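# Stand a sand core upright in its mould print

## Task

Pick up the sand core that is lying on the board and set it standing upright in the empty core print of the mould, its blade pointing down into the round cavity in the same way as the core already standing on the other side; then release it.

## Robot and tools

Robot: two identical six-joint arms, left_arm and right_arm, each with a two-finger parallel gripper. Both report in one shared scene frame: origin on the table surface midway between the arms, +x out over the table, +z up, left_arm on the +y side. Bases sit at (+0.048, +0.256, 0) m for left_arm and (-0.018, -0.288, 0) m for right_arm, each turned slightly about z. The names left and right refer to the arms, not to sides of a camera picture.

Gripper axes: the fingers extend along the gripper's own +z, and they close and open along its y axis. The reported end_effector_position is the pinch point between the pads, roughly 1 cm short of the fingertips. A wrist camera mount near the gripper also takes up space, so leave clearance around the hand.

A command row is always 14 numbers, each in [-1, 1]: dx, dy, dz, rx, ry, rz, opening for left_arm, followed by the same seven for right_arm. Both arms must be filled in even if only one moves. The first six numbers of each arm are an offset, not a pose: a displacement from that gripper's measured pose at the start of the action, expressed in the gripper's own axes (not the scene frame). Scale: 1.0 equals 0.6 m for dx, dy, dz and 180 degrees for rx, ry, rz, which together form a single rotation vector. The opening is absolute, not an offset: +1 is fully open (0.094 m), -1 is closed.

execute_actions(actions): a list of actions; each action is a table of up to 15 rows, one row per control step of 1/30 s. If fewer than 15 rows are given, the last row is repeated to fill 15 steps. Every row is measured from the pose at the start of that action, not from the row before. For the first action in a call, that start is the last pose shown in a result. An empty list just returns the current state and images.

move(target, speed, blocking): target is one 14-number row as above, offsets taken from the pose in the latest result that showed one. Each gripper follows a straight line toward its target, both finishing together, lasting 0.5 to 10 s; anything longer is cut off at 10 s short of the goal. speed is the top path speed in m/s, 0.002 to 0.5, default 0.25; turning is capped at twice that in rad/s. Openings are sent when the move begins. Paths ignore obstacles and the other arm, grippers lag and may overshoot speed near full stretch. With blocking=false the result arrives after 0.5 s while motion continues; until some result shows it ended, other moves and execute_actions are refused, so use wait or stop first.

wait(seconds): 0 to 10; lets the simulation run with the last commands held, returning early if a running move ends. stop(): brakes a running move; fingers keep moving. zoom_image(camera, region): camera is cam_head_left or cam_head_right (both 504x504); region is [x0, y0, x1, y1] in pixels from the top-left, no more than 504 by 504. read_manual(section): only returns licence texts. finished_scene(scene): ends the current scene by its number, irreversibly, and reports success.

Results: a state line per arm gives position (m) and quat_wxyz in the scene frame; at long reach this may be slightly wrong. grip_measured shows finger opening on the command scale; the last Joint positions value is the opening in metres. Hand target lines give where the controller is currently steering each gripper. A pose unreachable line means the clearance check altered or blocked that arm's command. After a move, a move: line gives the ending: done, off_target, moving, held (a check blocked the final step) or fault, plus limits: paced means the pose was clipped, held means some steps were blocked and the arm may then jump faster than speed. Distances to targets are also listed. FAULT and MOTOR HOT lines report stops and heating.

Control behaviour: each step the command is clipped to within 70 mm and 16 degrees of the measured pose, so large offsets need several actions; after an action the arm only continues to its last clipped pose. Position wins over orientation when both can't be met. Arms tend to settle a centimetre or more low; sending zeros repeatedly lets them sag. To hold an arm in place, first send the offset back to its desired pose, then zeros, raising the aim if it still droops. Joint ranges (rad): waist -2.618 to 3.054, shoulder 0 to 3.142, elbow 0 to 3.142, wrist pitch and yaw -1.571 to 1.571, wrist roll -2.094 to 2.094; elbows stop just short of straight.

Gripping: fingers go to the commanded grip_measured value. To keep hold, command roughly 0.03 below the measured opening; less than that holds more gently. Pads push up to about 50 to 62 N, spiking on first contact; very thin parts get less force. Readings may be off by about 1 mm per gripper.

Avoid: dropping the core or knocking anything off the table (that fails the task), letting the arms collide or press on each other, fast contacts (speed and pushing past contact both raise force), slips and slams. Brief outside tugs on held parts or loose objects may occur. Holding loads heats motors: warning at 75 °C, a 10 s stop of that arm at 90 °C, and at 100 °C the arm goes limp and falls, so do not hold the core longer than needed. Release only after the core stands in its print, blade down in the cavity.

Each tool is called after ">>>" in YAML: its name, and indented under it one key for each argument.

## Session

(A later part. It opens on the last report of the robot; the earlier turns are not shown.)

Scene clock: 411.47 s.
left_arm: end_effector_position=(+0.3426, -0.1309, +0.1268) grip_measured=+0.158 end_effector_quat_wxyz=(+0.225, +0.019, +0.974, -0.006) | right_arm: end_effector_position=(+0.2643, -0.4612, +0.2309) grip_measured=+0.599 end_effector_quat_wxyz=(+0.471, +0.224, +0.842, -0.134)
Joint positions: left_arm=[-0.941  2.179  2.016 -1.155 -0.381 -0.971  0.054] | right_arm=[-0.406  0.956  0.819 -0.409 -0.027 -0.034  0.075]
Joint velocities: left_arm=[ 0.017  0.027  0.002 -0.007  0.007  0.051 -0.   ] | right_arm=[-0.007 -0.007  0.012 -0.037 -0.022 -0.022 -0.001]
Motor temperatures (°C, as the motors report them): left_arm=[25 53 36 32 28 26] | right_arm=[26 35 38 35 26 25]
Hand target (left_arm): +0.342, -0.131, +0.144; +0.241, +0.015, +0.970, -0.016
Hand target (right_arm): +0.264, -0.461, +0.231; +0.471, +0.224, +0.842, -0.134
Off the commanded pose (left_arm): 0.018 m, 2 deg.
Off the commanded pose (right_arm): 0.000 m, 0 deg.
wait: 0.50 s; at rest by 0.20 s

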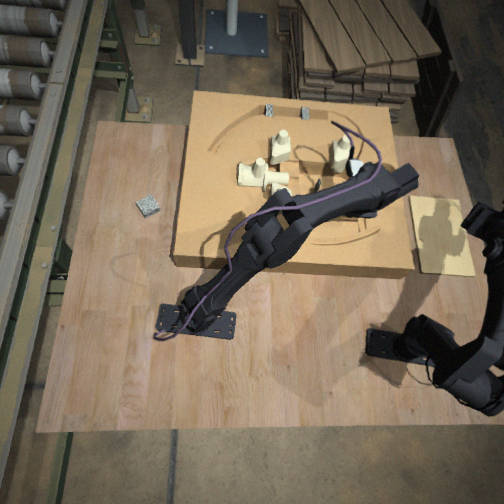

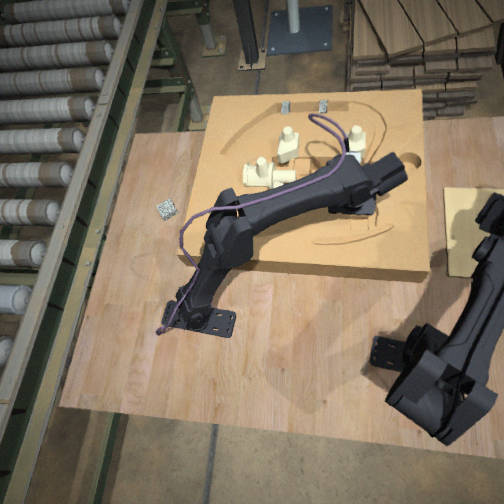

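>>> execute_actions:
  actions:
    - [[-0.0110,0,-0.0263,0.005,-0.0104,-0.004,0.125,0,0,0,0,0,0,0.6],[-0.0100,0,-0.0268,0.005,-0.0104,-0.004,0.125,0,0,0,0,0,0,0.6],[-0.0090,0,-0.0273,0.005,-0.0104,-0.004,0.125,0,0,0,0,0,0,0.6],[-0.0080,0,-0.0278,0.005,-0.0104,-0.004,0.125,0,0,0,0,0,0,0.6],[-0.0070,0,-0.0283,0.005,-0.0104,-0.004,0.125,0,0,0,0,0,0,0.6],[-0.0060,0,-0.0288,0.005,-0.0104,-0.004,0.125,0,0,0,0,0,0,0.6],[-0.0050,0,-0.0293,0.005,-0.0104,-0.004,0.125,0,0,0,0,0,0,0.6],[-0.0040,0,-0.0298,0.005,-0.0104,-0.004,0.125,0,0,0,0,0,0,0.6],[-0.0030,0,-0.0303,0.005,-0.0104,-0.004,0.125,0,0,0,0,0,0,0.6],[-0.0025,0,-0.0305,0.005,-0.0104,-0.004,0.125,0,0,0,0,0,0,0.6]]

>>> wait:
  seconds: 0.5

Scene clock: 414.90 s.
left_arm: end_effector_position=(+0.3391, -0.1314, +0.1298) grip_measured=+0.158 end_effector_quat_wxyz=(+0.224, +0.016, +0.974, -0.009) | right_arm: end_effector_position=(+0.2643, -0.4612, +0.2309) grip_measured=+0.599 end_effector_quat_wxyz=(+0.471, +0.224, +0.842, -0.134)
Joint positions: left_arm=[-0.948  2.171  2.016 -1.162 -0.379 -0.983  0.054] | right_arm=[-0.406  0.956  0.819 -0.409 -0.027 -0.034  0.075]
Joint velocities: left_arm=[-0.007 -0.007  0.002 -0.022 -0.022 -0.007 -0.   ] | right_arm=[-0.027 -0.002 -0.007  0.022  0.007  0.051 -0.001]
Motor temperatures (°C, as the motors report them): left_arm=[25 54 36 32 28 26] | right_arm=[26 35 38 35 26 25]
Hand target (left_arm): +0.336, -0.131, +0.144; +0.240, +0.015, +0.970, -0.016
Hand target (right_arm): +0.264, -0.461, +0.231; +0.471, +0.224, +0.842, -0.134
Off the commanded pose (left_arm): 0.015 m, 2 deg.
Off the commanded pose (right_arm): 0.000 m, 0 deg.

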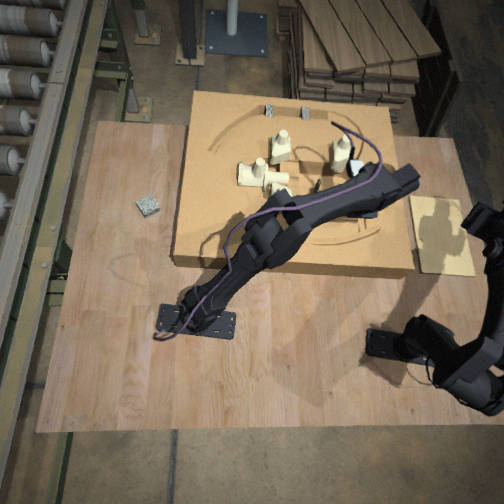

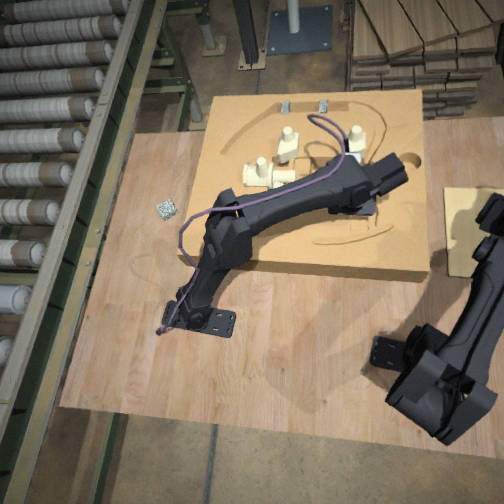

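Scene clock: 415.40 s.
left_arm: end_effector_position=(+0.3391, -0.1314, +0.1298) grip_measured=+0.158 end_effector_quat_wxyz=(+0.224, +0.016, +0.974, -0.009) | right_arm: end_effector_position=(+0.2643, -0.4612, +0.2309) grip_measured=+0.599 end_effector_quat_wxyz=(+0.471, +0.224, +0.842, -0.134)
Joint positions: left_arm=[-0.948  2.171  2.016 -1.162 -0.379 -0.984  0.054] | right_arm=[-0.406  0.956  0.819 -0.409 -0.027 -0.034  0.075]
Joint velocities: left_arm=[-0.002  0.002  0.002  0.066  0.051  0.095 -0.   ] | right_arm=[ 0.002  0.007 -0.027  0.022 -0.051 -0.022 -0.001]
Motor temperatures (°C, as the motors report them): left_arm=[25 54 36 31 28 26] | right_arm=[26 35 38 35 26 25]
Hand target (left_arm): +0.336, -0.131, +0.144; +0.240, +0.015, +0.970, -0.016
Hand target (right_arm): +0.264, -0.461, +0.231; +0.471, +0.224, +0.842, -0.134
Off the commanded pose (left_arm): 0.015 m, 2 deg.
Off the commanded pose (right_arm): 0.000 m, 0 deg.
wait: 0.50 s; at rest by 0.17 s

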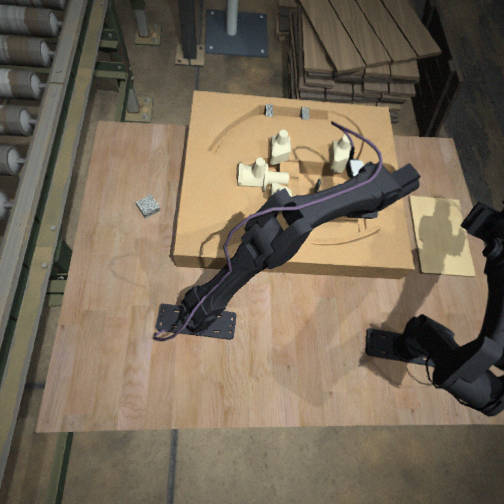

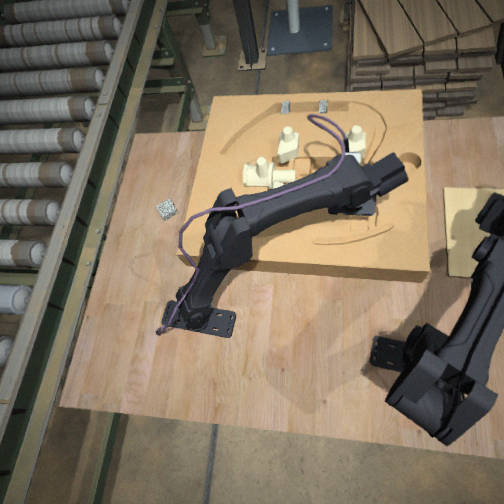

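>>> execute_actions:
  actions:
    - [[-0.0050,0,-0.0233,0.004,-0.0104,-0.002,0.125,0,0,0,0,0,0,0.6],[-0.0040,0,-0.0238,0.004,-0.0104,-0.002,0.125,0,0,0,0,0,0,0.6],[-0.0030,0,-0.0243,0.004,-0.0104,-0.002,0.125,0,0,0,0,0,0,0.6],[-0.0020,0,-0.0248,0.004,-0.0104,-0.002,0.125,0,0,0,0,0,0,0.6],[-0.0010,0,-0.0253,0.004,-0.0104,-0.002,0.125,0,0,0,0,0,0,0.6],[0.0,0,-0.0258,0.004,-0.0104,-0.002,0.125,0,0,0,0,0,0,0.6],[0.0010,0,-0.0263,0.004,-0.0104,-0.002,0.125,0,0,0,0,0,0,0.6],[0.0020,0,-0.0268,0.004,-0.0104,-0.002,0.125,0,0,0,0,0,0,0.6],[0.0030,0,-0.0273,0.004,-0.0104,-0.002,0.125,0,0,0,0,0,0,0.6],[0.0035,0,-0.0275,0.004,-0.0104,-0.002,0.125,0,0,0,0,0,0,0.6]]

>>> wait:
  seconds: 0.5

Scene clock: 418.47 s.
left_arm: end_effector_position=(+0.3380, -0.1308, +0.1293) grip_measured=+0.158 end_effector_quat_wxyz=(+0.229, +0.011, +0.973, -0.010) | right_arm: end_effector_position=(+0.2643, -0.4612, +0.2309) grip_measured=+0.599 end_effector_quat_wxyz=(+0.471, +0.224, +0.842, -0.134)
Joint positions: left_arm=[-0.952  2.162  1.996 -1.149 -0.389 -0.998  0.054] | right_arm=[-0.406  0.956  0.819 -0.409 -0.027 -0.034  0.075]
Joint velocities: left_arm=[-0.012 -0.012 -0.007 -0.051 -0.007 -0.051 -0.   ] | right_arm=[-0.002 -0.002  0.012  0.022 -0.051  0.007 -0.   ]
Motor temperatures (°C, as the motors report them): left_arm=[25 55 36 31 28 26] | right_arm=[26 35 38 35 26 25]
Hand target (left_arm): +0.330, -0.131, +0.143; +0.240, +0.014, +0.971, -0.016
Hand target (right_arm): +0.264, -0.461, +0.231; +0.471, +0.224, +0.842, -0.134
Off the commanded pose (left_arm): 0.016 m, 2 deg.
Off the commanded pose (right_arm): 0.000 m, 0 deg.

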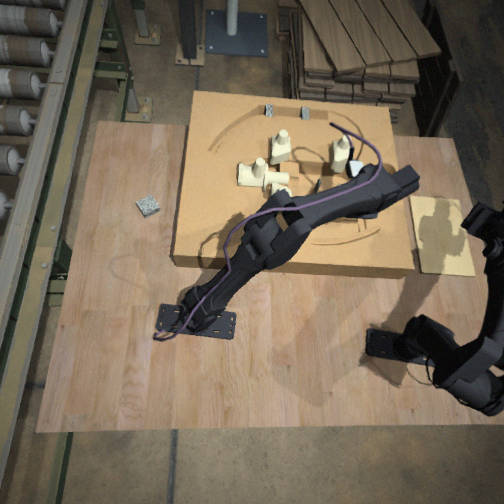

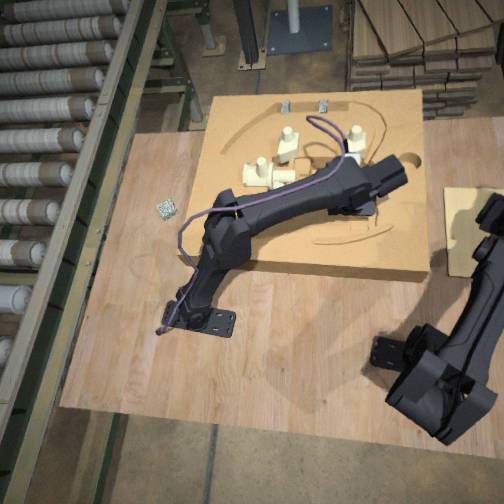

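Scene clock: 418.97 s.
left_arm: end_effector_position=(+0.3380, -0.1308, +0.1292) grip_measured=+0.158 end_effector_quat_wxyz=(+0.229, +0.010, +0.973, -0.010) | right_arm: end_effector_position=(+0.2643, -0.4612, +0.2309) grip_measured=+0.599 end_effector_quat_wxyz=(+0.471, +0.224, +0.842, -0.134)
Joint positions: left_arm=[-0.952  2.162  1.996 -1.148 -0.389 -0.999  0.054] | right_arm=[-0.406  0.956  0.819 -0.409 -0.027 -0.034  0.075]
Joint velocities: left_arm=[ 0.007  0.017  0.012 -0.051  0.007 -0.022  0.   ] | right_arm=[ 0.007 -0.022 -0.012  0.081  0.037  0.095 -0.001]
Motor temperatures (°C, as the motors report them): left_arm=[25 55 35 31 28 26] | right_arm=[26 35 38 35 26 25]
Hand target (left_arm): +0.330, -0.131, +0.143; +0.240, +0.014, +0.971, -0.016
Hand target (right_arm): +0.264, -0.461, +0.231; +0.471, +0.224, +0.842, -0.134
Off the commanded pose (left_arm): 0.017 m, 2 deg.
Off the commanded pose (right_arm): 0.000 m, 0 deg.
wait: 0.50 s; at rest by 0.17 s

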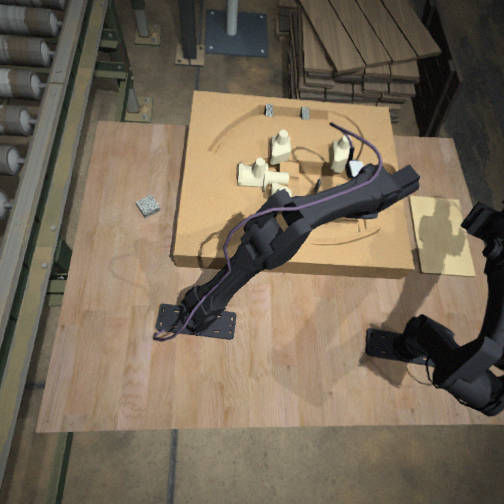

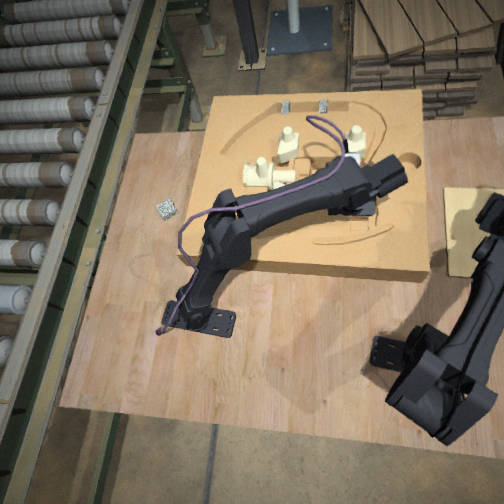

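>>> execute_actions:
  actions:
    - [[0.001,0,-0.0245,0.003,-0.007,0.002,0.125,0,0,0,0,0,0,0.6],[0.000,0,-0.022,0.003,-0.0065,0.002,0.125,0,0,0,0,0,0,0.6],[-0.001,0,-0.0195,0.003,-0.006,0.002,0.125,0,0,0,0,0,0,0.6],[-0.002,0,-0.017,0.003,-0.0055,0.002,0.125,0,0,0,0,0,0,0.6],[-0.002,0,-0.0145,0.003,-0.005,0.002,0.125,0,0,0,0,0,0,0.6],[-0.001,0,-0.012,0.003,-0.0045,0.002,0.125,0,0,0,0,0,0,0.6],[0.000,0,-0.0095,0.003,-0.004,0.002,0.125,0,0,0,0,0,0,0.6],[0.001,0,-0.007,0.003,-0.0035,0.002,0.125,0,0,0,0,0,0,0.6],[0.002,0,-0.0045,0.003,-0.003,0.002,0.125,0,0,0,0,0,0,0.6],[0.003,0,-0.002,0.003,-0.0025,0.002,0.125,0,0,0,0,0,0,0.6],[0.004,0,0.0005,0.003,-0.002,0.002,0.125,0,0,0,0,0,0,0.6],[0.005,0,0.003,0.003,-0.0015,0.002,0.125,0,0,0,0,0,0,0.6],[0.006,0,0.005,0.003,-0.001,0.002,0.125,0,0,0,0,0,0,0.6],[0.007,0,0.007,0.003,-0.0005,0.002,0.125,0,0,0,0,0,0,0.6],[0.008,0,0.009,0.003,0.0,0.002,0.125,0,0,0,0,0,0,0.6]]

>>> wait:
  seconds: 0.5

Scene clock: 426.50 s.
left_arm: end_effector_position=(+0.3383, -0.1310, +0.1259) grip_measured=+0.158 end_effector_quat_wxyz=(+0.231, +0.010, +0.973, -0.012) | right_arm: end_effector_position=(+0.2643, -0.4612, +0.2309) grip_measured=+0.599 end_effector_quat_wxyz=(+0.471, +0.224, +0.842, -0.134)
Joint positions: left_arm=[-0.952  2.157  1.973 -1.126 -0.39  -0.999  0.054] | right_arm=[-0.406  0.956  0.819 -0.409 -0.027 -0.034  0.075]
Joint velocities: left_arm=[ 0.012 -0.051 -0.085  0.081  0.066 -0.007  0.001] | right_arm=[-0.012 -0.032 -0.007 -0.081  0.051 -0.022 -0.001]
Motor temperatures (°C, as the motors report them): left_arm=[25 56 35 31 28 26] | right_arm=[26 35 38 35 26 25]
Hand target (left_arm): +0.336, -0.131, +0.122; +0.229, +0.014, +0.973, -0.014
Hand target (right_arm): +0.264, -0.461, +0.231; +0.471, +0.224, +0.842, -0.134
Off the commanded pose (left_arm): 0.004 m, 1 deg.
Off the commanded pose (right_arm): 0.000 m, 0 deg.

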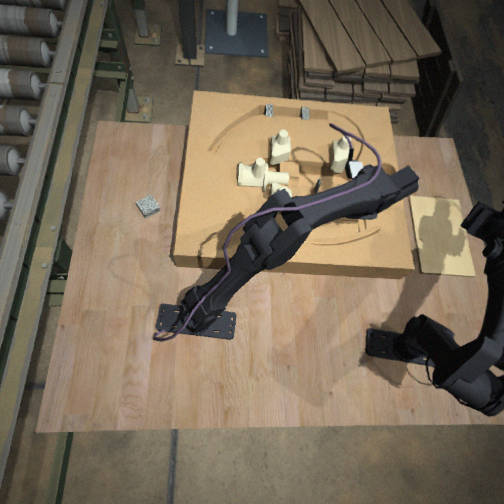

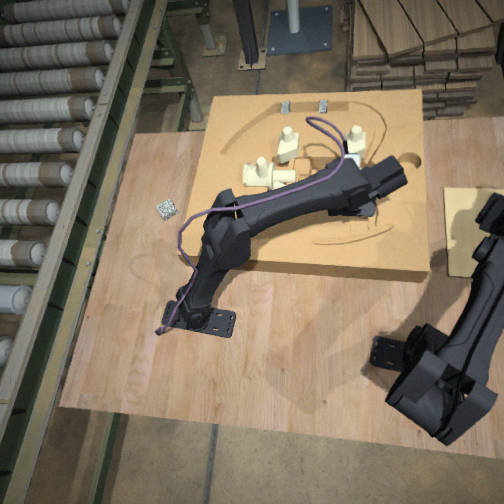

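Scene clock: 427.00 s.
left_arm: end_effector_position=(+0.3382, -0.1309, +0.1258) grip_measured=+0.158 end_effector_quat_wxyz=(+0.231, +0.010, +0.973, -0.013) | right_arm: end_effector_position=(+0.2643, -0.4612, +0.2309) grip_measured=+0.599 end_effector_quat_wxyz=(+0.471, +0.224, +0.842, -0.134)
Joint positions: left_arm=[-0.952  2.154  1.968 -1.121 -0.39  -0.998  0.054] | right_arm=[-0.406  0.956  0.819 -0.409 -0.027 -0.034  0.075]
Joint velocities: left_arm=[-0.002  0.012  0.007  0.007  0.037 -0.081 -0.   ] | right_arm=[ 0.012  0.012 -0.002 -0.007  0.007 -0.037 -0.   ]
Motor temperatures (°C, as the motors report them): left_arm=[25 56 35 31 28 26] | right_arm=[26 35 38 35 26 25]
Hand target (left_arm): +0.336, -0.131, +0.122; +0.229, +0.014, +0.973, -0.014
Hand target (right_arm): +0.264, -0.461, +0.231; +0.471, +0.224, +0.842, -0.134
Off the commanded pose (left_arm): 0.004 m, 1 deg.
Off the commanded pose (right_arm): 0.000 m, 0 deg.
wait: 0.50 s; at rest by 0.17 s

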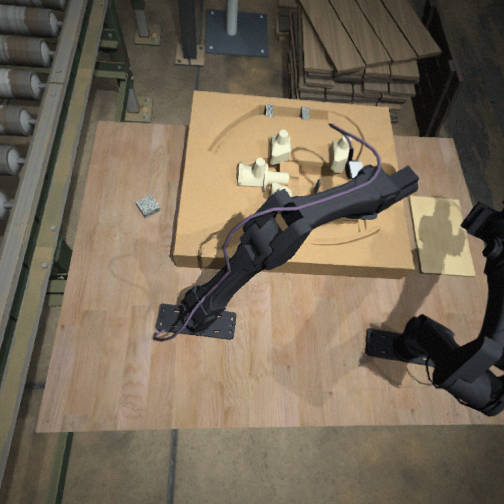

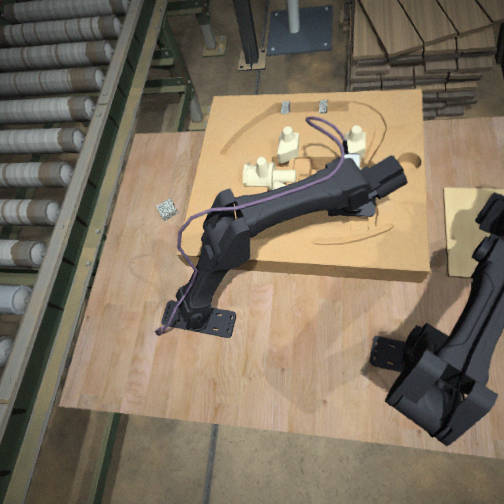

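>>> zoom_image:
  camera: "cam_head_right"
  region: [290, 120, 420, 250]

Region (290, 120, 420, 250) of cam_head_right's 504x504 image, scaled by 3.877, with more detail than that image has.

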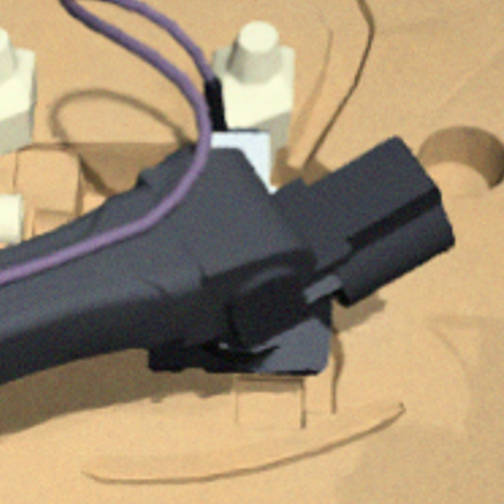

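>>> execute_actions:
  actions:
    - [[0.003,0,0.003,0.001,0.002,0.002,0.125,0,0,0,0,0,0,0.6],[0.000,-0.001,0.001,0.001,0.003,0.002,0.125,0,0,0,0,0,0,0.6],[-0.003,-0.002,-0.001,0.001,0.004,0.002,0.125,0,0,0,0,0,0,0.6],[-0.005,-0.003,-0.003,0.001,0.004,0.002,0.125,0,0,0,0,0,0,0.6],[-0.007,-0.004,-0.004,0.001,0.004,0.002,0.125,0,0,0,0,0,0,0.6],[-0.007,-0.005,-0.004,0.001,0.004,0.002,0.125,0,0,0,0,0,0,0.6],[-0.007,-0.006,-0.004,0.001,0.004,0.002,0.125,0,0,0,0,0,0,0.6],[-0.007,-0.007,-0.004,0.001,0.004,0.002,0.125,0,0,0,0,0,0,0.6],[-0.007,-0.008,-0.004,0.001,0.004,0.002,0.125,0,0,0,0,0,0,0.6],[-0.007,-0.009,-0.004,0.001,0.004,0.002,0.125,0,0,0,0,0,0,0.6],[-0.007,-0.010,-0.004,0.001,0.004,0.002,0.125,0,0,0,0,0,0,0.6],[-0.007,-0.011,-0.004,0.001,0.004,0.002,0.125,0,0,0,0,0,0,0.6],[-0.007,-0.012,-0.004,0.001,0.004,0.002,0.125,0,0,0,0,0,0,0.6],[-0.007,-0.013,-0.004,0.001,0.004,0.002,0.125,0,0,0,0,0,0,0.6]]

>>> wait:
  seconds: 0.5

Scene clock: 436.10 s.
left_arm: end_effector_position=(+0.3389, -0.1331, +0.1260) grip_measured=+0.158 end_effector_quat_wxyz=(+0.225, +0.012, +0.974, -0.006) | right_arm: end_effector_position=(+0.2643, -0.4612, +0.2309) grip_measured=+0.599 end_effector_quat_wxyz=(+0.471, +0.224, +0.842, -0.134)
Joint positions: left_arm=[-0.952  2.185  2.024 -1.164 -0.385 -0.996  0.054] | right_arm=[-0.406  0.956  0.819 -0.409 -0.027 -0.034  0.075]
Joint velocities: left_arm=[-0.022  0.076  0.09  -0.051  0.037  0.037 -0.001] | right_arm=[ 0.007  0.022 -0.027 -0.051 -0.007  0.022  0.001]
Motor temperatures (°C, as the motors report them): left_arm=[25 54 35 31 28 26] | right_arm=[26 35 38 35 25 25]
Hand target (left_arm): +0.341, -0.139, +0.130; +0.225, +0.013, +0.974, -0.014
Hand target (right_arm): +0.264, -0.461, +0.231; +0.471, +0.224, +0.842, -0.134
Off the commanded pose (left_arm): 0.007 m, 1 deg.
Off the commanded pose (right_arm): 0.000 m, 0 deg.

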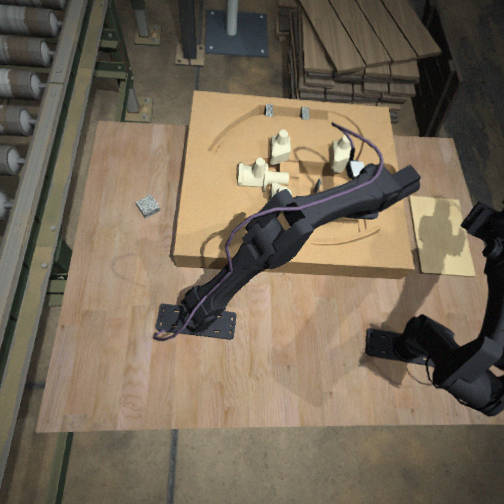

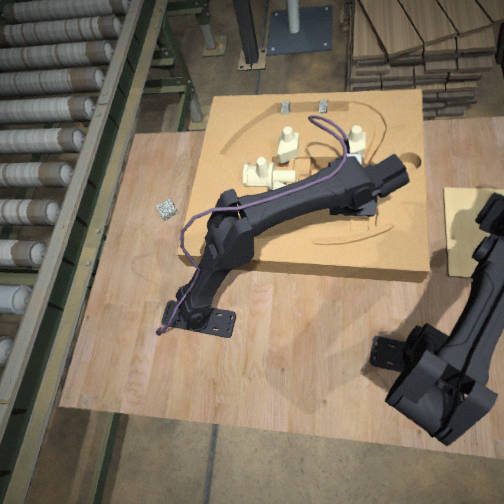

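Scene clock: 436.60 s.
left_arm: end_effector_position=(+0.3395, -0.1346, +0.1243) grip_measured=+0.158 end_effector_quat_wxyz=(+0.224, +0.012, +0.974, -0.006) | right_arm: end_effector_position=(+0.2643, -0.4612, +0.2309) grip_measured=+0.599 end_effector_quat_wxyz=(+0.471, +0.224, +0.842, -0.134)
Joint positions: left_arm=[-0.952  2.192  2.029 -1.162 -0.384 -0.996  0.054] | right_arm=[-0.406  0.956  0.819 -0.409 -0.027 -0.034  0.075]
Joint velocities: left_arm=[-0.022 -0.012 -0.017 -0.066 -0.051 -0.037 -0.   ] | right_arm=[-0.012  0.012  0.007 -0.007  0.051  0.007  0.001]
Motor temperatures (°C, as the motors report them): left_arm=[25 54 35 31 27 26] | right_arm=[26 35 38 35 25 25]
Hand target (left_arm): +0.341, -0.139, +0.130; +0.225, +0.013, +0.974, -0.014
Hand target (right_arm): +0.264, -0.461, +0.231; +0.471, +0.224, +0.842, -0.134
Off the commanded pose (left_arm): 0.007 m, 1 deg.
Off the commanded pose (right_arm): 0.000 m, 0 deg.
wait: 0.50 s; at rest by 0.20 s

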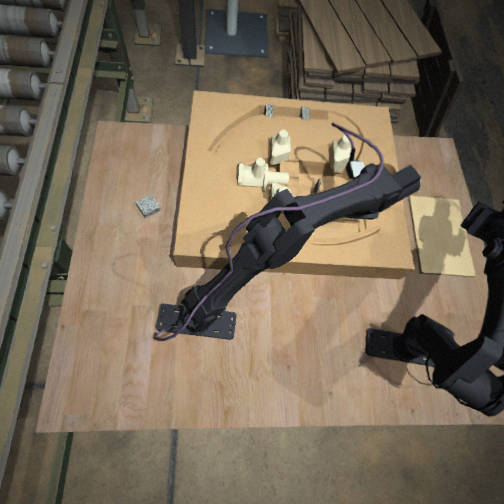

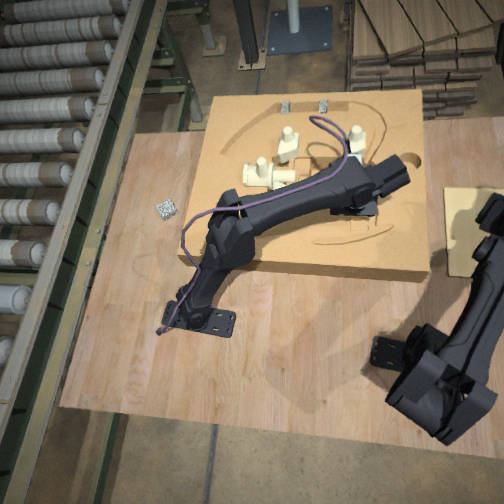

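>>> execute_actions:
  actions:
    - [[-0.0058,-0.0072,-0.0058,0.005,0,0,0.125,0,0,0,0,0,0,0.6],[-0.0050,-0.0070,-0.0044,0.005,0,0,0.125,0,0,0,0,0,0,0.6],[-0.0042,-0.0068,-0.0030,0.005,0,0,0.125,0,0,0,0,0,0,0.6],[-0.0034,-0.0066,-0.0015,0.005,0,0,0.125,0,0,0,0,0,0,0.6],[-0.0025,-0.0064,0.0,0.005,0,0,0.125,0,0,0,0,0,0,0.6],[-0.0017,-0.0062,0.0014,0.005,0.001,0,0.125,0,0,0,0,0,0,0.6],[-0.0009,-0.0060,0.0028,0.005,0.001,0,0.125,0,0,0,0,0,0,0.6],[0.0,-0.0058,0.0042,0.005,0.001,0,0.125,0,0,0,0,0,0,0.6],[0.0008,-0.0056,0.0056,0.005,0.001,0,0.125,0,0,0,0,0,0,0.6],[0.0016,-0.0055,0.0070,0.005,0.001,0,0.125,0,0,0,0,0,0,0.6],[0.0024,-0.0054,0.0084,0.005,0.002,0,0.125,0,0,0,0,0,0,0.6],[0.0032,-0.0053,0.0098,0.005,0.002,0,0.125,0,0,0,0,0,0,0.6],[0.0040,-0.0052,0.0112,0.005,0.002,0,0.125,0,0,0,0,0,0,0.6],[0.0049,-0.0051,0.0126,0.005,0.002,0,0.125,0,0,0,0,0,0,0.6],[0.0057,-0.0050,0.0140,0.005,0.002,0,0.125,0,0,0,0,0,0,0.6]]

>>> wait:
  seconds: 0.5

Scene clock: 440.80 s.
left_arm: end_effector_position=(+0.3403, -0.1380, +0.1215) grip_measured=+0.158 end_effector_quat_wxyz=(+0.225, +0.012, +0.974, -0.013) | right_arm: end_effector_position=(+0.2643, -0.4612, +0.2309) grip_measured=+0.599 end_effector_quat_wxyz=(+0.471, +0.224, +0.842, -0.134)
Joint positions: left_arm=[-0.952  2.192  2.016 -1.136 -0.378 -0.996  0.054] | right_arm=[-0.406  0.956  0.819 -0.409 -0.027 -0.034  0.075]
Joint velocities: left_arm=[-0.002 -0.007 -0.188  0.154  0.007 -0.022 -0.001] | right_arm=[ 0.002  0.012  0.002 -0.007 -0.051  0.022 -0.   ]
Motor temperatures (°C, as the motors report them): left_arm=[25 54 36 31 27 26] | right_arm=[26 35 38 35 25 25]
Hand target (left_arm): +0.340, -0.138, +0.115; +0.221, +0.014, +0.975, -0.014
Hand target (right_arm): +0.264, -0.461, +0.231; +0.471, +0.224, +0.842, -0.134
Off the commanded pose (left_arm): 0.006 m, 1 deg.
Off the commanded pose (right_arm): 0.000 m, 0 deg.

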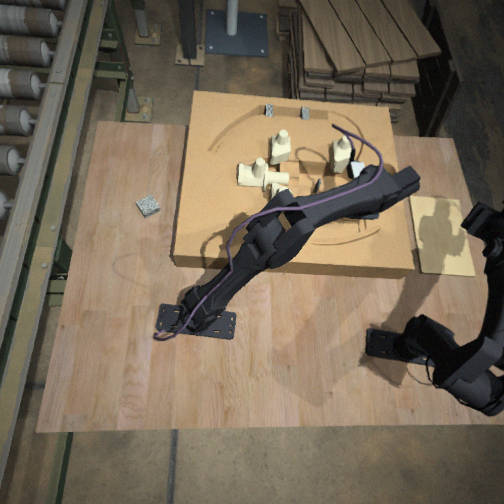

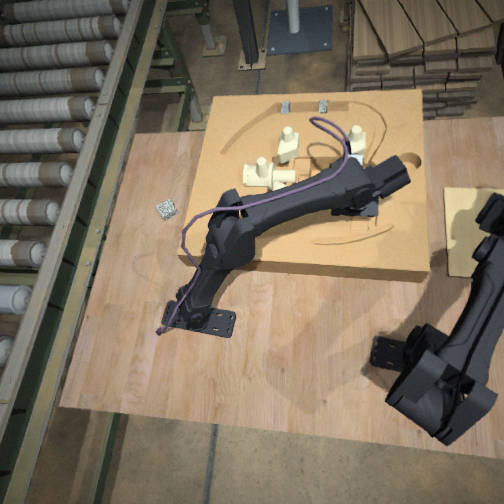

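Scene clock: 441.30 s.
left_arm: end_effector_position=(+0.3409, -0.1378, +0.1158) grip_measured=+0.158 end_effector_quat_wxyz=(+0.223, +0.011, +0.975, -0.012) | right_arm: end_effector_position=(+0.2643, -0.4612, +0.2309) grip_measured=+0.599 end_effector_quat_wxyz=(+0.471, +0.224, +0.842, -0.134)
Joint positions: left_arm=[-0.949  2.196  2.002 -1.121 -0.375 -0.996  0.054] | right_arm=[-0.406  0.956  0.819 -0.409 -0.027 -0.034  0.075]
Joint velocities: left_arm=[ 0.012  0.012  0.012 -0.022 -0.081  0.037 -0.   ] | right_arm=[-0.007  0.027 -0.007 -0.022  0.007 -0.081 -0.   ]
Motor temperatures (°C, as the motors report them): left_arm=[25 54 36 31 27 26] | right_arm=[26 35 38 36 25 25]
Hand target (left_arm): +0.340, -0.138, +0.115; +0.221, +0.014, +0.975, -0.014
Hand target (right_arm): +0.264, -0.461, +0.231; +0.471, +0.224, +0.842, -0.134
Off the commanded pose (left_arm): 0.001 m, 0 deg.
Off the commanded pose (right_arm): 0.000 m, 0 deg.
wait: 0.50 s; at rest by 0.30 s

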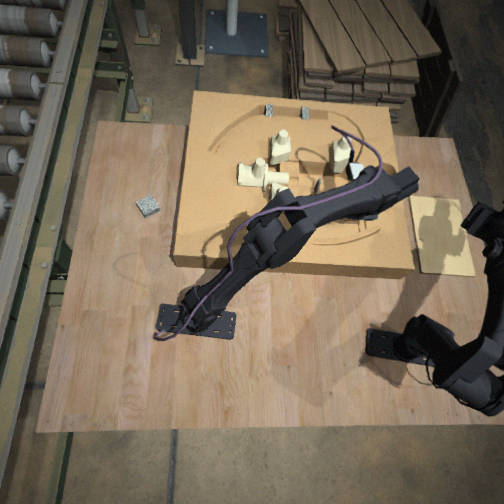

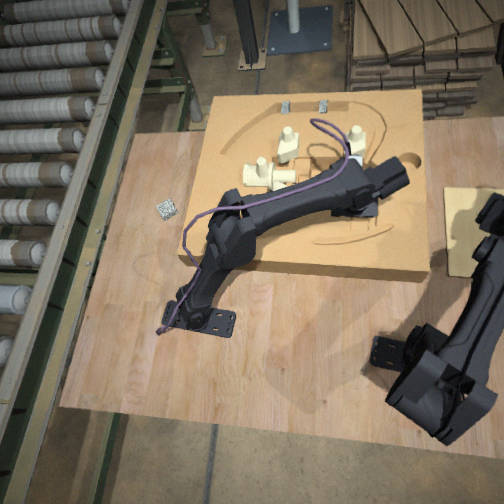

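>>> execute_actions:
  actions:
    - [[0.001,-0.001,0.002,0,0.001,0.001,0.125,0,0,0,0,0,0,0.6],[0.0017,-0.001,0.0034,0,0.001,0.001,0.125,0,0,0,0,0,0,0.6],[0.0023,-0.001,0.0048,0,0.001,0.001,0.125,0,0,0,0,0,0,0.6],[0.003,-0.001,0.0062,0,0.001,0.001,0.125,0,0,0,0,0,0,0.6],[0.0036,-0.001,0.0076,0,0.001,0.001,0.125,0,0,0,0,0,0,0.6],[0.0043,-0.001,0.009,0,0.001,0.001,0.125,0,0,0,0,0,0,0.6],[0.005,-0.001,0.0104,0,0.001,0.001,0.125,0,0,0,0,0,0,0.6],[0.0056,-0.0015,0.0118,0,0.001,0.001,0.125,0,0,0,0,0,0,0.6],[0.0063,-0.0015,0.0132,0,0.001,0.001,0.125,0,0,0,0,0,0,0.6],[0.007,-0.0015,0.0146,0,0.001,0.001,0.125,0,0,0,0,0,0,0.6],[0.0076,-0.0015,0.016,0,0.001,0.001,0.125,0,0,0,0,0,0,0.6],[0.0083,-0.0015,0.0174,0,0.001,0.001,0.125,0,0,0,0,0,0,0.6],[0.009,-0.0015,0.0188,0,0.001,0.001,0.125,0,0,0,0,0,0,0.6],[0.0096,-0.0015,0.020,0,0.001,0.001,0.125,0,0,0,0,0,0,0.6],[0.010,-0.0015,0.021,0,0.001,0.001,0.125,0,0,0,0,0,0,0.6]]

>>> wait:
  seconds: 0.5

Scene clock: 445.03 s.
left_arm: end_effector_position=(+0.3417, -0.1372, +0.1082) grip_measured=+0.158 end_effector_quat_wxyz=(+0.222, +0.011, +0.975, -0.009) | right_arm: end_effector_position=(+0.2643, -0.4612, +0.2309) grip_measured=+0.599 end_effector_quat_wxyz=(+0.471, +0.224, +0.842, -0.134)
Joint positions: left_arm=[-0.948  2.202  1.981 -1.102 -0.377 -0.996  0.054] | right_arm=[-0.406  0.956  0.819 -0.409 -0.027 -0.034  0.075]
Joint velocities: left_arm=[-0.012 -0.002 -0.017  0.051  0.037  0.022  0.001] | right_arm=[-0.007 -0.022  0.012 -0.007 -0.007  0.022 -0.001]
Motor temperatures (°C, as the motors report them): left_arm=[25 54 35 31 27 26] | right_arm=[26 35 38 36 25 25]
Hand target (left_arm): +0.341, -0.139, +0.102; +0.221, +0.012, +0.975, -0.011
Hand target (right_arm): +0.264, -0.461, +0.231; +0.471, +0.224, +0.842, -0.134
Off the commanded pose (left_arm): 0.007 m, 0 deg.
Off the commanded pose (right_arm): 0.000 m, 0 deg.

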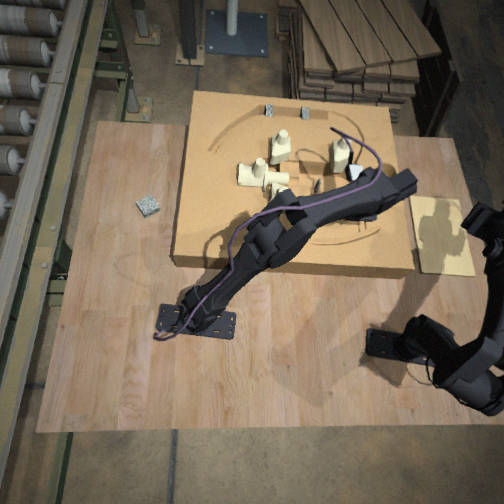

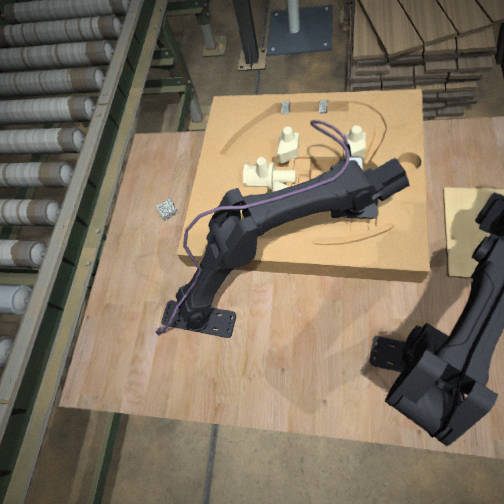

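Scene clock: 445.53 s.
left_arm: end_effector_position=(+0.3418, -0.1371, +0.1082) grip_measured=+0.158 end_effector_quat_wxyz=(+0.222, +0.011, +0.975, -0.009) | right_arm: end_effector_position=(+0.2643, -0.4612, +0.2309) grip_measured=+0.599 end_effector_quat_wxyz=(+0.471, +0.224, +0.842, -0.134)
Joint positions: left_arm=[-0.948  2.202  1.981 -1.102 -0.378 -0.996  0.054] | right_arm=[-0.406  0.956  0.819 -0.409 -0.027 -0.034  0.075]
Joint velocities: left_arm=[ 0.017  0.017 -0.017 -0.051  0.007 -0.037 -0.   ] | right_arm=[-0.022 -0.027  0.017 -0.051  0.022 -0.095 -0.   ]
Motor temperatures (°C, as the motors report them): left_arm=[25 54 35 31 27 26] | right_arm=[26 34 38 36 25 25]
Hand target (left_arm): +0.341, -0.139, +0.102; +0.221, +0.012, +0.975, -0.011
Hand target (right_arm): +0.264, -0.461, +0.231; +0.471, +0.224, +0.842, -0.134
Off the commanded pose (left_arm): 0.007 m, 0 deg.
Off the commanded pose (right_arm): 0.000 m, 0 deg.
wait: 0.50 s; at rest by 0.17 s

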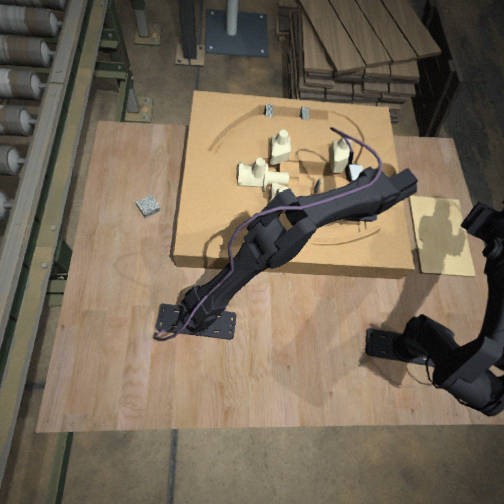

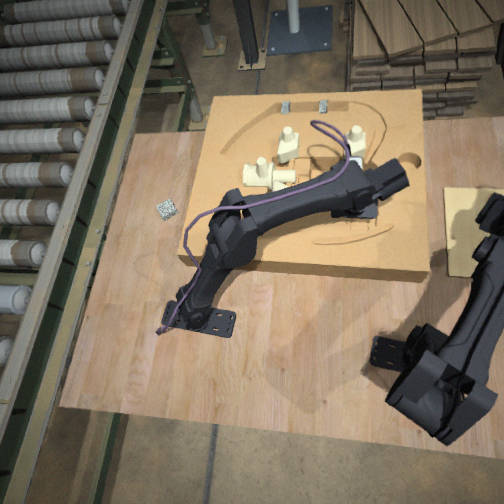

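>>> execute_actions:
  actions:
    - [[0.004,-0.002,0.007,0,0,0,0.125,0,0,0,0,0,0,0.6],[0.002,-0.002,0.004,0,0,0,0.125,0,0,0,0,0,0,0.6],[0.0,-0.001,0.0,0,0,0,0.125,0,0,0,0,0,0,0.6],[-0.002,0,-0.004,0,0,0,0.125,0,0,0,0,0,0,0.6],[-0.004,0,-0.008,0,0,0,0.13,0,0,0,0,0,0,0.6],[-0.006,0,-0.012,0,0,0,0.14,0,0,0,0,0,0,0.6],[-0.006,0,-0.012,0,0,0,0.15,0,0,0,0,0,0,0.6],[-0.006,0,-0.012,0,0,0,0.16,0,0,0,0,0,0,0.6],[-0.006,0,-0.012,0,0,0,0.17,0,0,0,0,0,0,0.6],[-0.006,0,-0.012,0,0,0,0.19,0,0,0,0,0,0,0.6],[-0.006,0,-0.012,0,0,0,0.22,0,0,0,0,0,0,0.6],[-0.006,0,-0.012,0,0,0,0.26,0,0,0,0,0,0,0.6],[-0.006,0,-0.012,0,0,0,0.32,0,0,0,0,0,0,0.6],[-0.006,0,-0.012,0,0,0,0.40,0,0,0,0,0,0,0.6],[-0.006,0,-0.012,0,0,0,0.5,0,0,0,0,0,0,0.6]]

>>> wait:
  seconds: 0.4

Scene clock: 449.13 s.
left_arm: end_effector_position=(+0.3409, -0.1362, +0.1085) grip_measured=+0.447 end_effector_quat_wxyz=(+0.220, +0.011, +0.975, -0.007) | right_arm: end_effector_position=(+0.2643, -0.4612, +0.2309) grip_measured=+0.599 end_effector_quat_wxyz=(+0.471, +0.224, +0.842, -0.134)
Joint positions: left_arm=[-0.948  2.202  1.984 -1.11  -0.376 -0.996  0.068] | right_arm=[-0.406  0.956  0.819 -0.409 -0.027 -0.034  0.075]
Joint velocities: left_arm=[-0.022 -0.007 -0.007 -0.051 -0.007 -0.037  0.101] | right_arm=[-0.012 -0.007 -0.002 -0.037 -0.022  0.022 -0.001]
Motor temperatures (°C, as the motors report them): left_arm=[25 54 35 31 27 26] | right_arm=[26 34 38 36 25 25]
Hand target (left_arm): +0.342, -0.137, +0.116; +0.223, +0.011, +0.975, -0.009
Hand target (right_arm): +0.264, -0.461, +0.231; +0.471, +0.224, +0.842, -0.134
Off the commanded pose (left_arm): 0.008 m, 0 deg.
Off the commanded pose (right_arm): 0.000 m, 0 deg.

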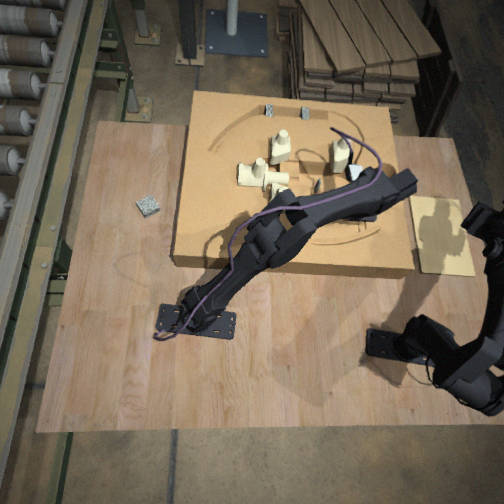

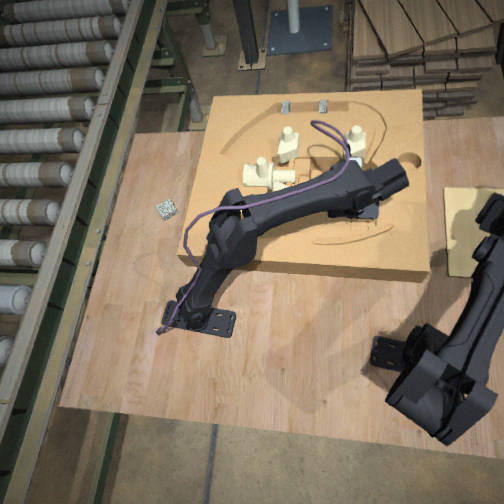

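Scene clock: 449.53 s.
left_arm: end_effector_position=(+0.3407, -0.1358, +0.1084) grip_measured=+0.498 end_effector_quat_wxyz=(+0.220, +0.012, +0.975, -0.006) | right_arm: end_effector_position=(+0.2643, -0.4612, +0.2309) grip_measured=+0.599 end_effector_quat_wxyz=(+0.471, +0.224, +0.842, -0.134)
Joint positions: left_arm=[-0.948  2.202  1.984 -1.112 -0.376 -0.996  0.07 ] | right_arm=[-0.406  0.956  0.819 -0.409 -0.027 -0.034  0.075]
Joint velocities: left_arm=[-0.002 -0.007  0.007  0.022  0.022 -0.007  0.   ] | right_arm=[-0.002  0.002  0.022 -0.037 -0.051 -0.066 -0.001]
Motor temperatures (°C, as the motors report them): left_arm=[25 54 35 31 27 26] | right_arm=[26 34 39 36 25 25]
Hand target (left_arm): +0.342, -0.137, +0.116; +0.223, +0.011, +0.975, -0.009
Hand target (right_arm): +0.264, -0.461, +0.231; +0.471, +0.224, +0.842, -0.134
Off the commanded pose (left_arm): 0.008 m, 0 deg.
Off the commanded pose (right_arm): 0.000 m, 0 deg.
wait: 0.40 s; at rest by 0.23 s

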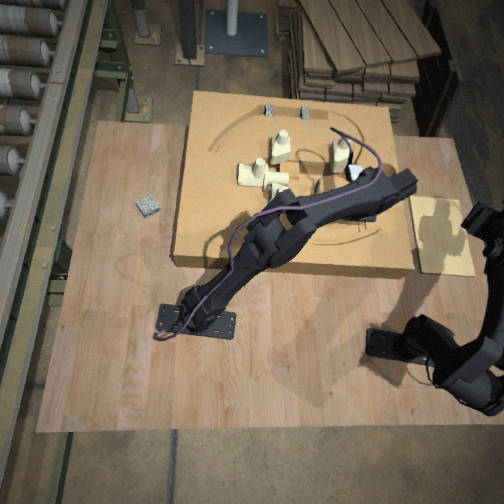

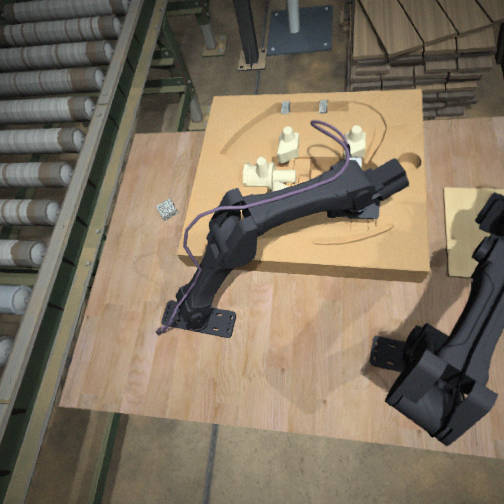

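>>> move:
  target: [0,0,-0.18,0,0,0,0.7,0,0,0,0,0,0,0.6]
  speed: 0.12

>>> move:
  target: [0.1,0.3,-0.1,0,0,0,0.7,0,0,0,0,0,0,0.6]
  speed: 0.2

>>> zoom_image:
  camera: "cam_head_right"
  region: [240, 100, 420, 280]

>>> zoom_image:
  camera: "cam_head_left"
  region: [240, 100, 420, 280]

Scene clock: 452.50 s.
left_arm: end_effector_position=(+0.2951, -0.1367, +0.2044) grip_measured=+0.698 end_effector_quat_wxyz=(+0.217, +0.013, +0.976, -0.015) | right_arm: end_effector_position=(+0.2643, -0.4612, +0.2309) grip_measured=+0.599 end_effector_quat_wxyz=(+0.471, +0.224, +0.842, -0.134)
Joint positions: left_arm=[-1.038  2.212  2.398 -1.537 -0.382 -1.086  0.08 ] | right_arm=[-0.406  0.956  0.819 -0.409 -0.027 -0.034  0.075]
Joint velocities: left_arm=[-0.017  0.017 -0.007 -0.037 -0.007 -0.007 -0.   ] | right_arm=[ 0.022  0.007  0.002 -0.066 -0.022  0.037  0.001]
Motor temperatures (°C, as the motors report them): left_arm=[25 53 36 31 27 26] | right_arm=[26 34 39 36 25 25]
Hand target (left_arm): +0.294, -0.135, +0.206; +0.221, +0.012, +0.975, -0.008
Hand target (right_arm): +0.264, -0.461, +0.231; +0.471, +0.224, +0.842, -0.134
Off the commanded pose (left_arm): 0.003 m, 1 deg.
Off the commanded pose (right_arm): 0.000 m, 0 deg.
joint sent to its limit (left arm) — the command would take joint 4 (wrist pitch) past its lower limit, so that joint was sent only as far as its limit.
move: done

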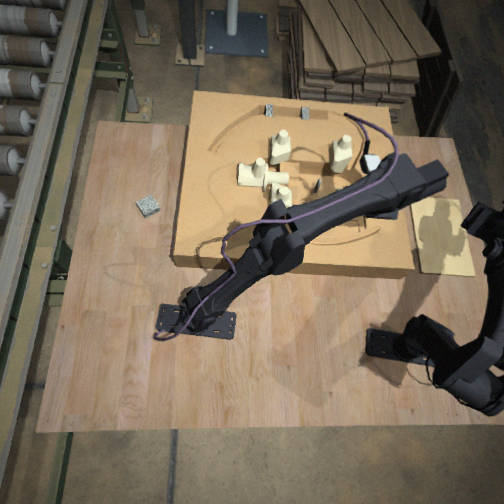

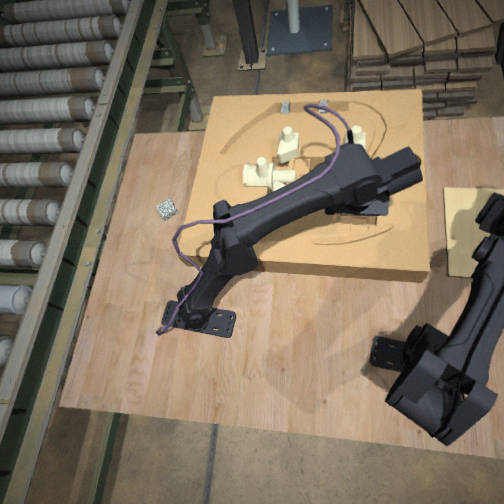

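Scene clock: 453.90 s.
left_arm: end_effector_position=(+0.2213, +0.0377, +0.2358) grip_measured=+0.698 end_effector_quat_wxyz=(+0.223, +0.010, +0.974, -0.032) | right_arm: end_effector_position=(+0.2643, -0.4612, +0.2309) grip_measured=+0.599 end_effector_quat_wxyz=(+0.471, +0.224, +0.842, -0.134)
Joint positions: left_arm=[-1.023  1.388  1.493 -1.414 -0.375 -1.07   0.08 ] | right_arm=[-0.406  0.956  0.819 -0.409 -0.027 -0.034  0.075]
Joint velocities: left_arm=[ 0.017 -0.012  0.002 -0.051 -0.007 -0.007  0.   ] | right_arm=[-0.007  0.002  0.017 -0.022 -0.037 -0.007  0.001]
Motor temperatures (°C, as the motors report them): left_arm=[25 53 36 31 27 26] | right_arm=[26 34 39 36 25 25]
Hand target (left_arm): +0.221, +0.046, +0.229; +0.216, +0.013, +0.976, -0.015
Hand target (right_arm): +0.264, -0.461, +0.231; +0.471, +0.224, +0.842, -0.134
Off the commanded pose (left_arm): 0.011 m, 2 deg.
Off the commanded pose (right_arm): 0.000 m, 0 deg.
move: off_target (left_arm)

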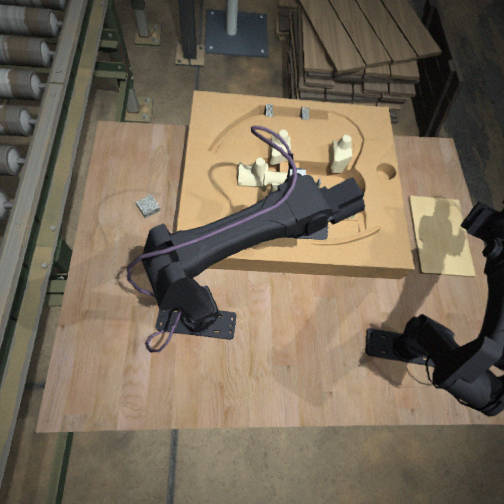

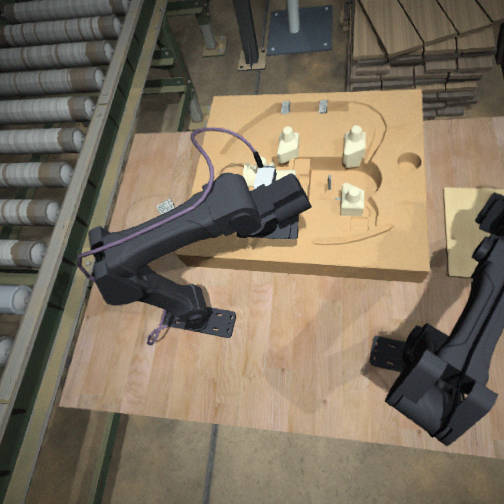

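Region (240, 100, 420, 280) of cam_head_right's 504x504 image, scaled by 2.800, with more detail than that image has.

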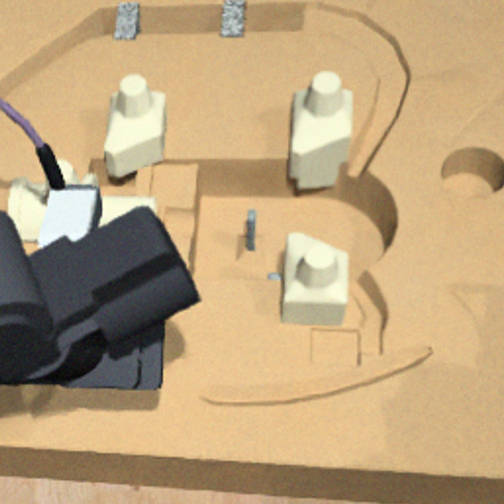

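Region (240, 100, 420, 280) of cam_head_left's 504x504 image, scaled by 2.800, with more detail than that image has.

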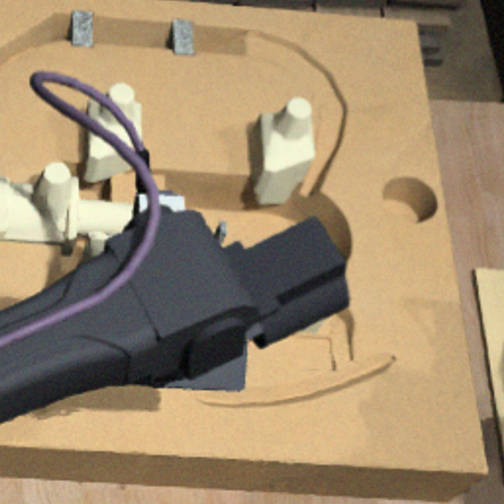

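>>> zoom_image:
  camera: "cam_head_right"
  region: [310, 160, 400, 250]

Region (310, 160, 400, 250) of cam_head_right's 504x504 image, scaled by 5.600, with more detail than that image has.

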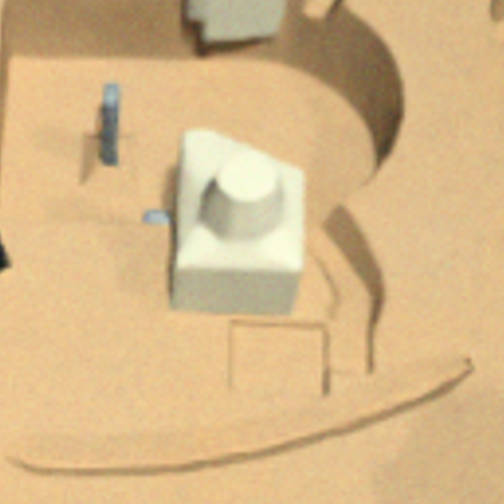

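The core is down in its print and upright, with no gap showing around the base.

>>> finished_scene:
  scene: 2

The scene is finished: the task was done.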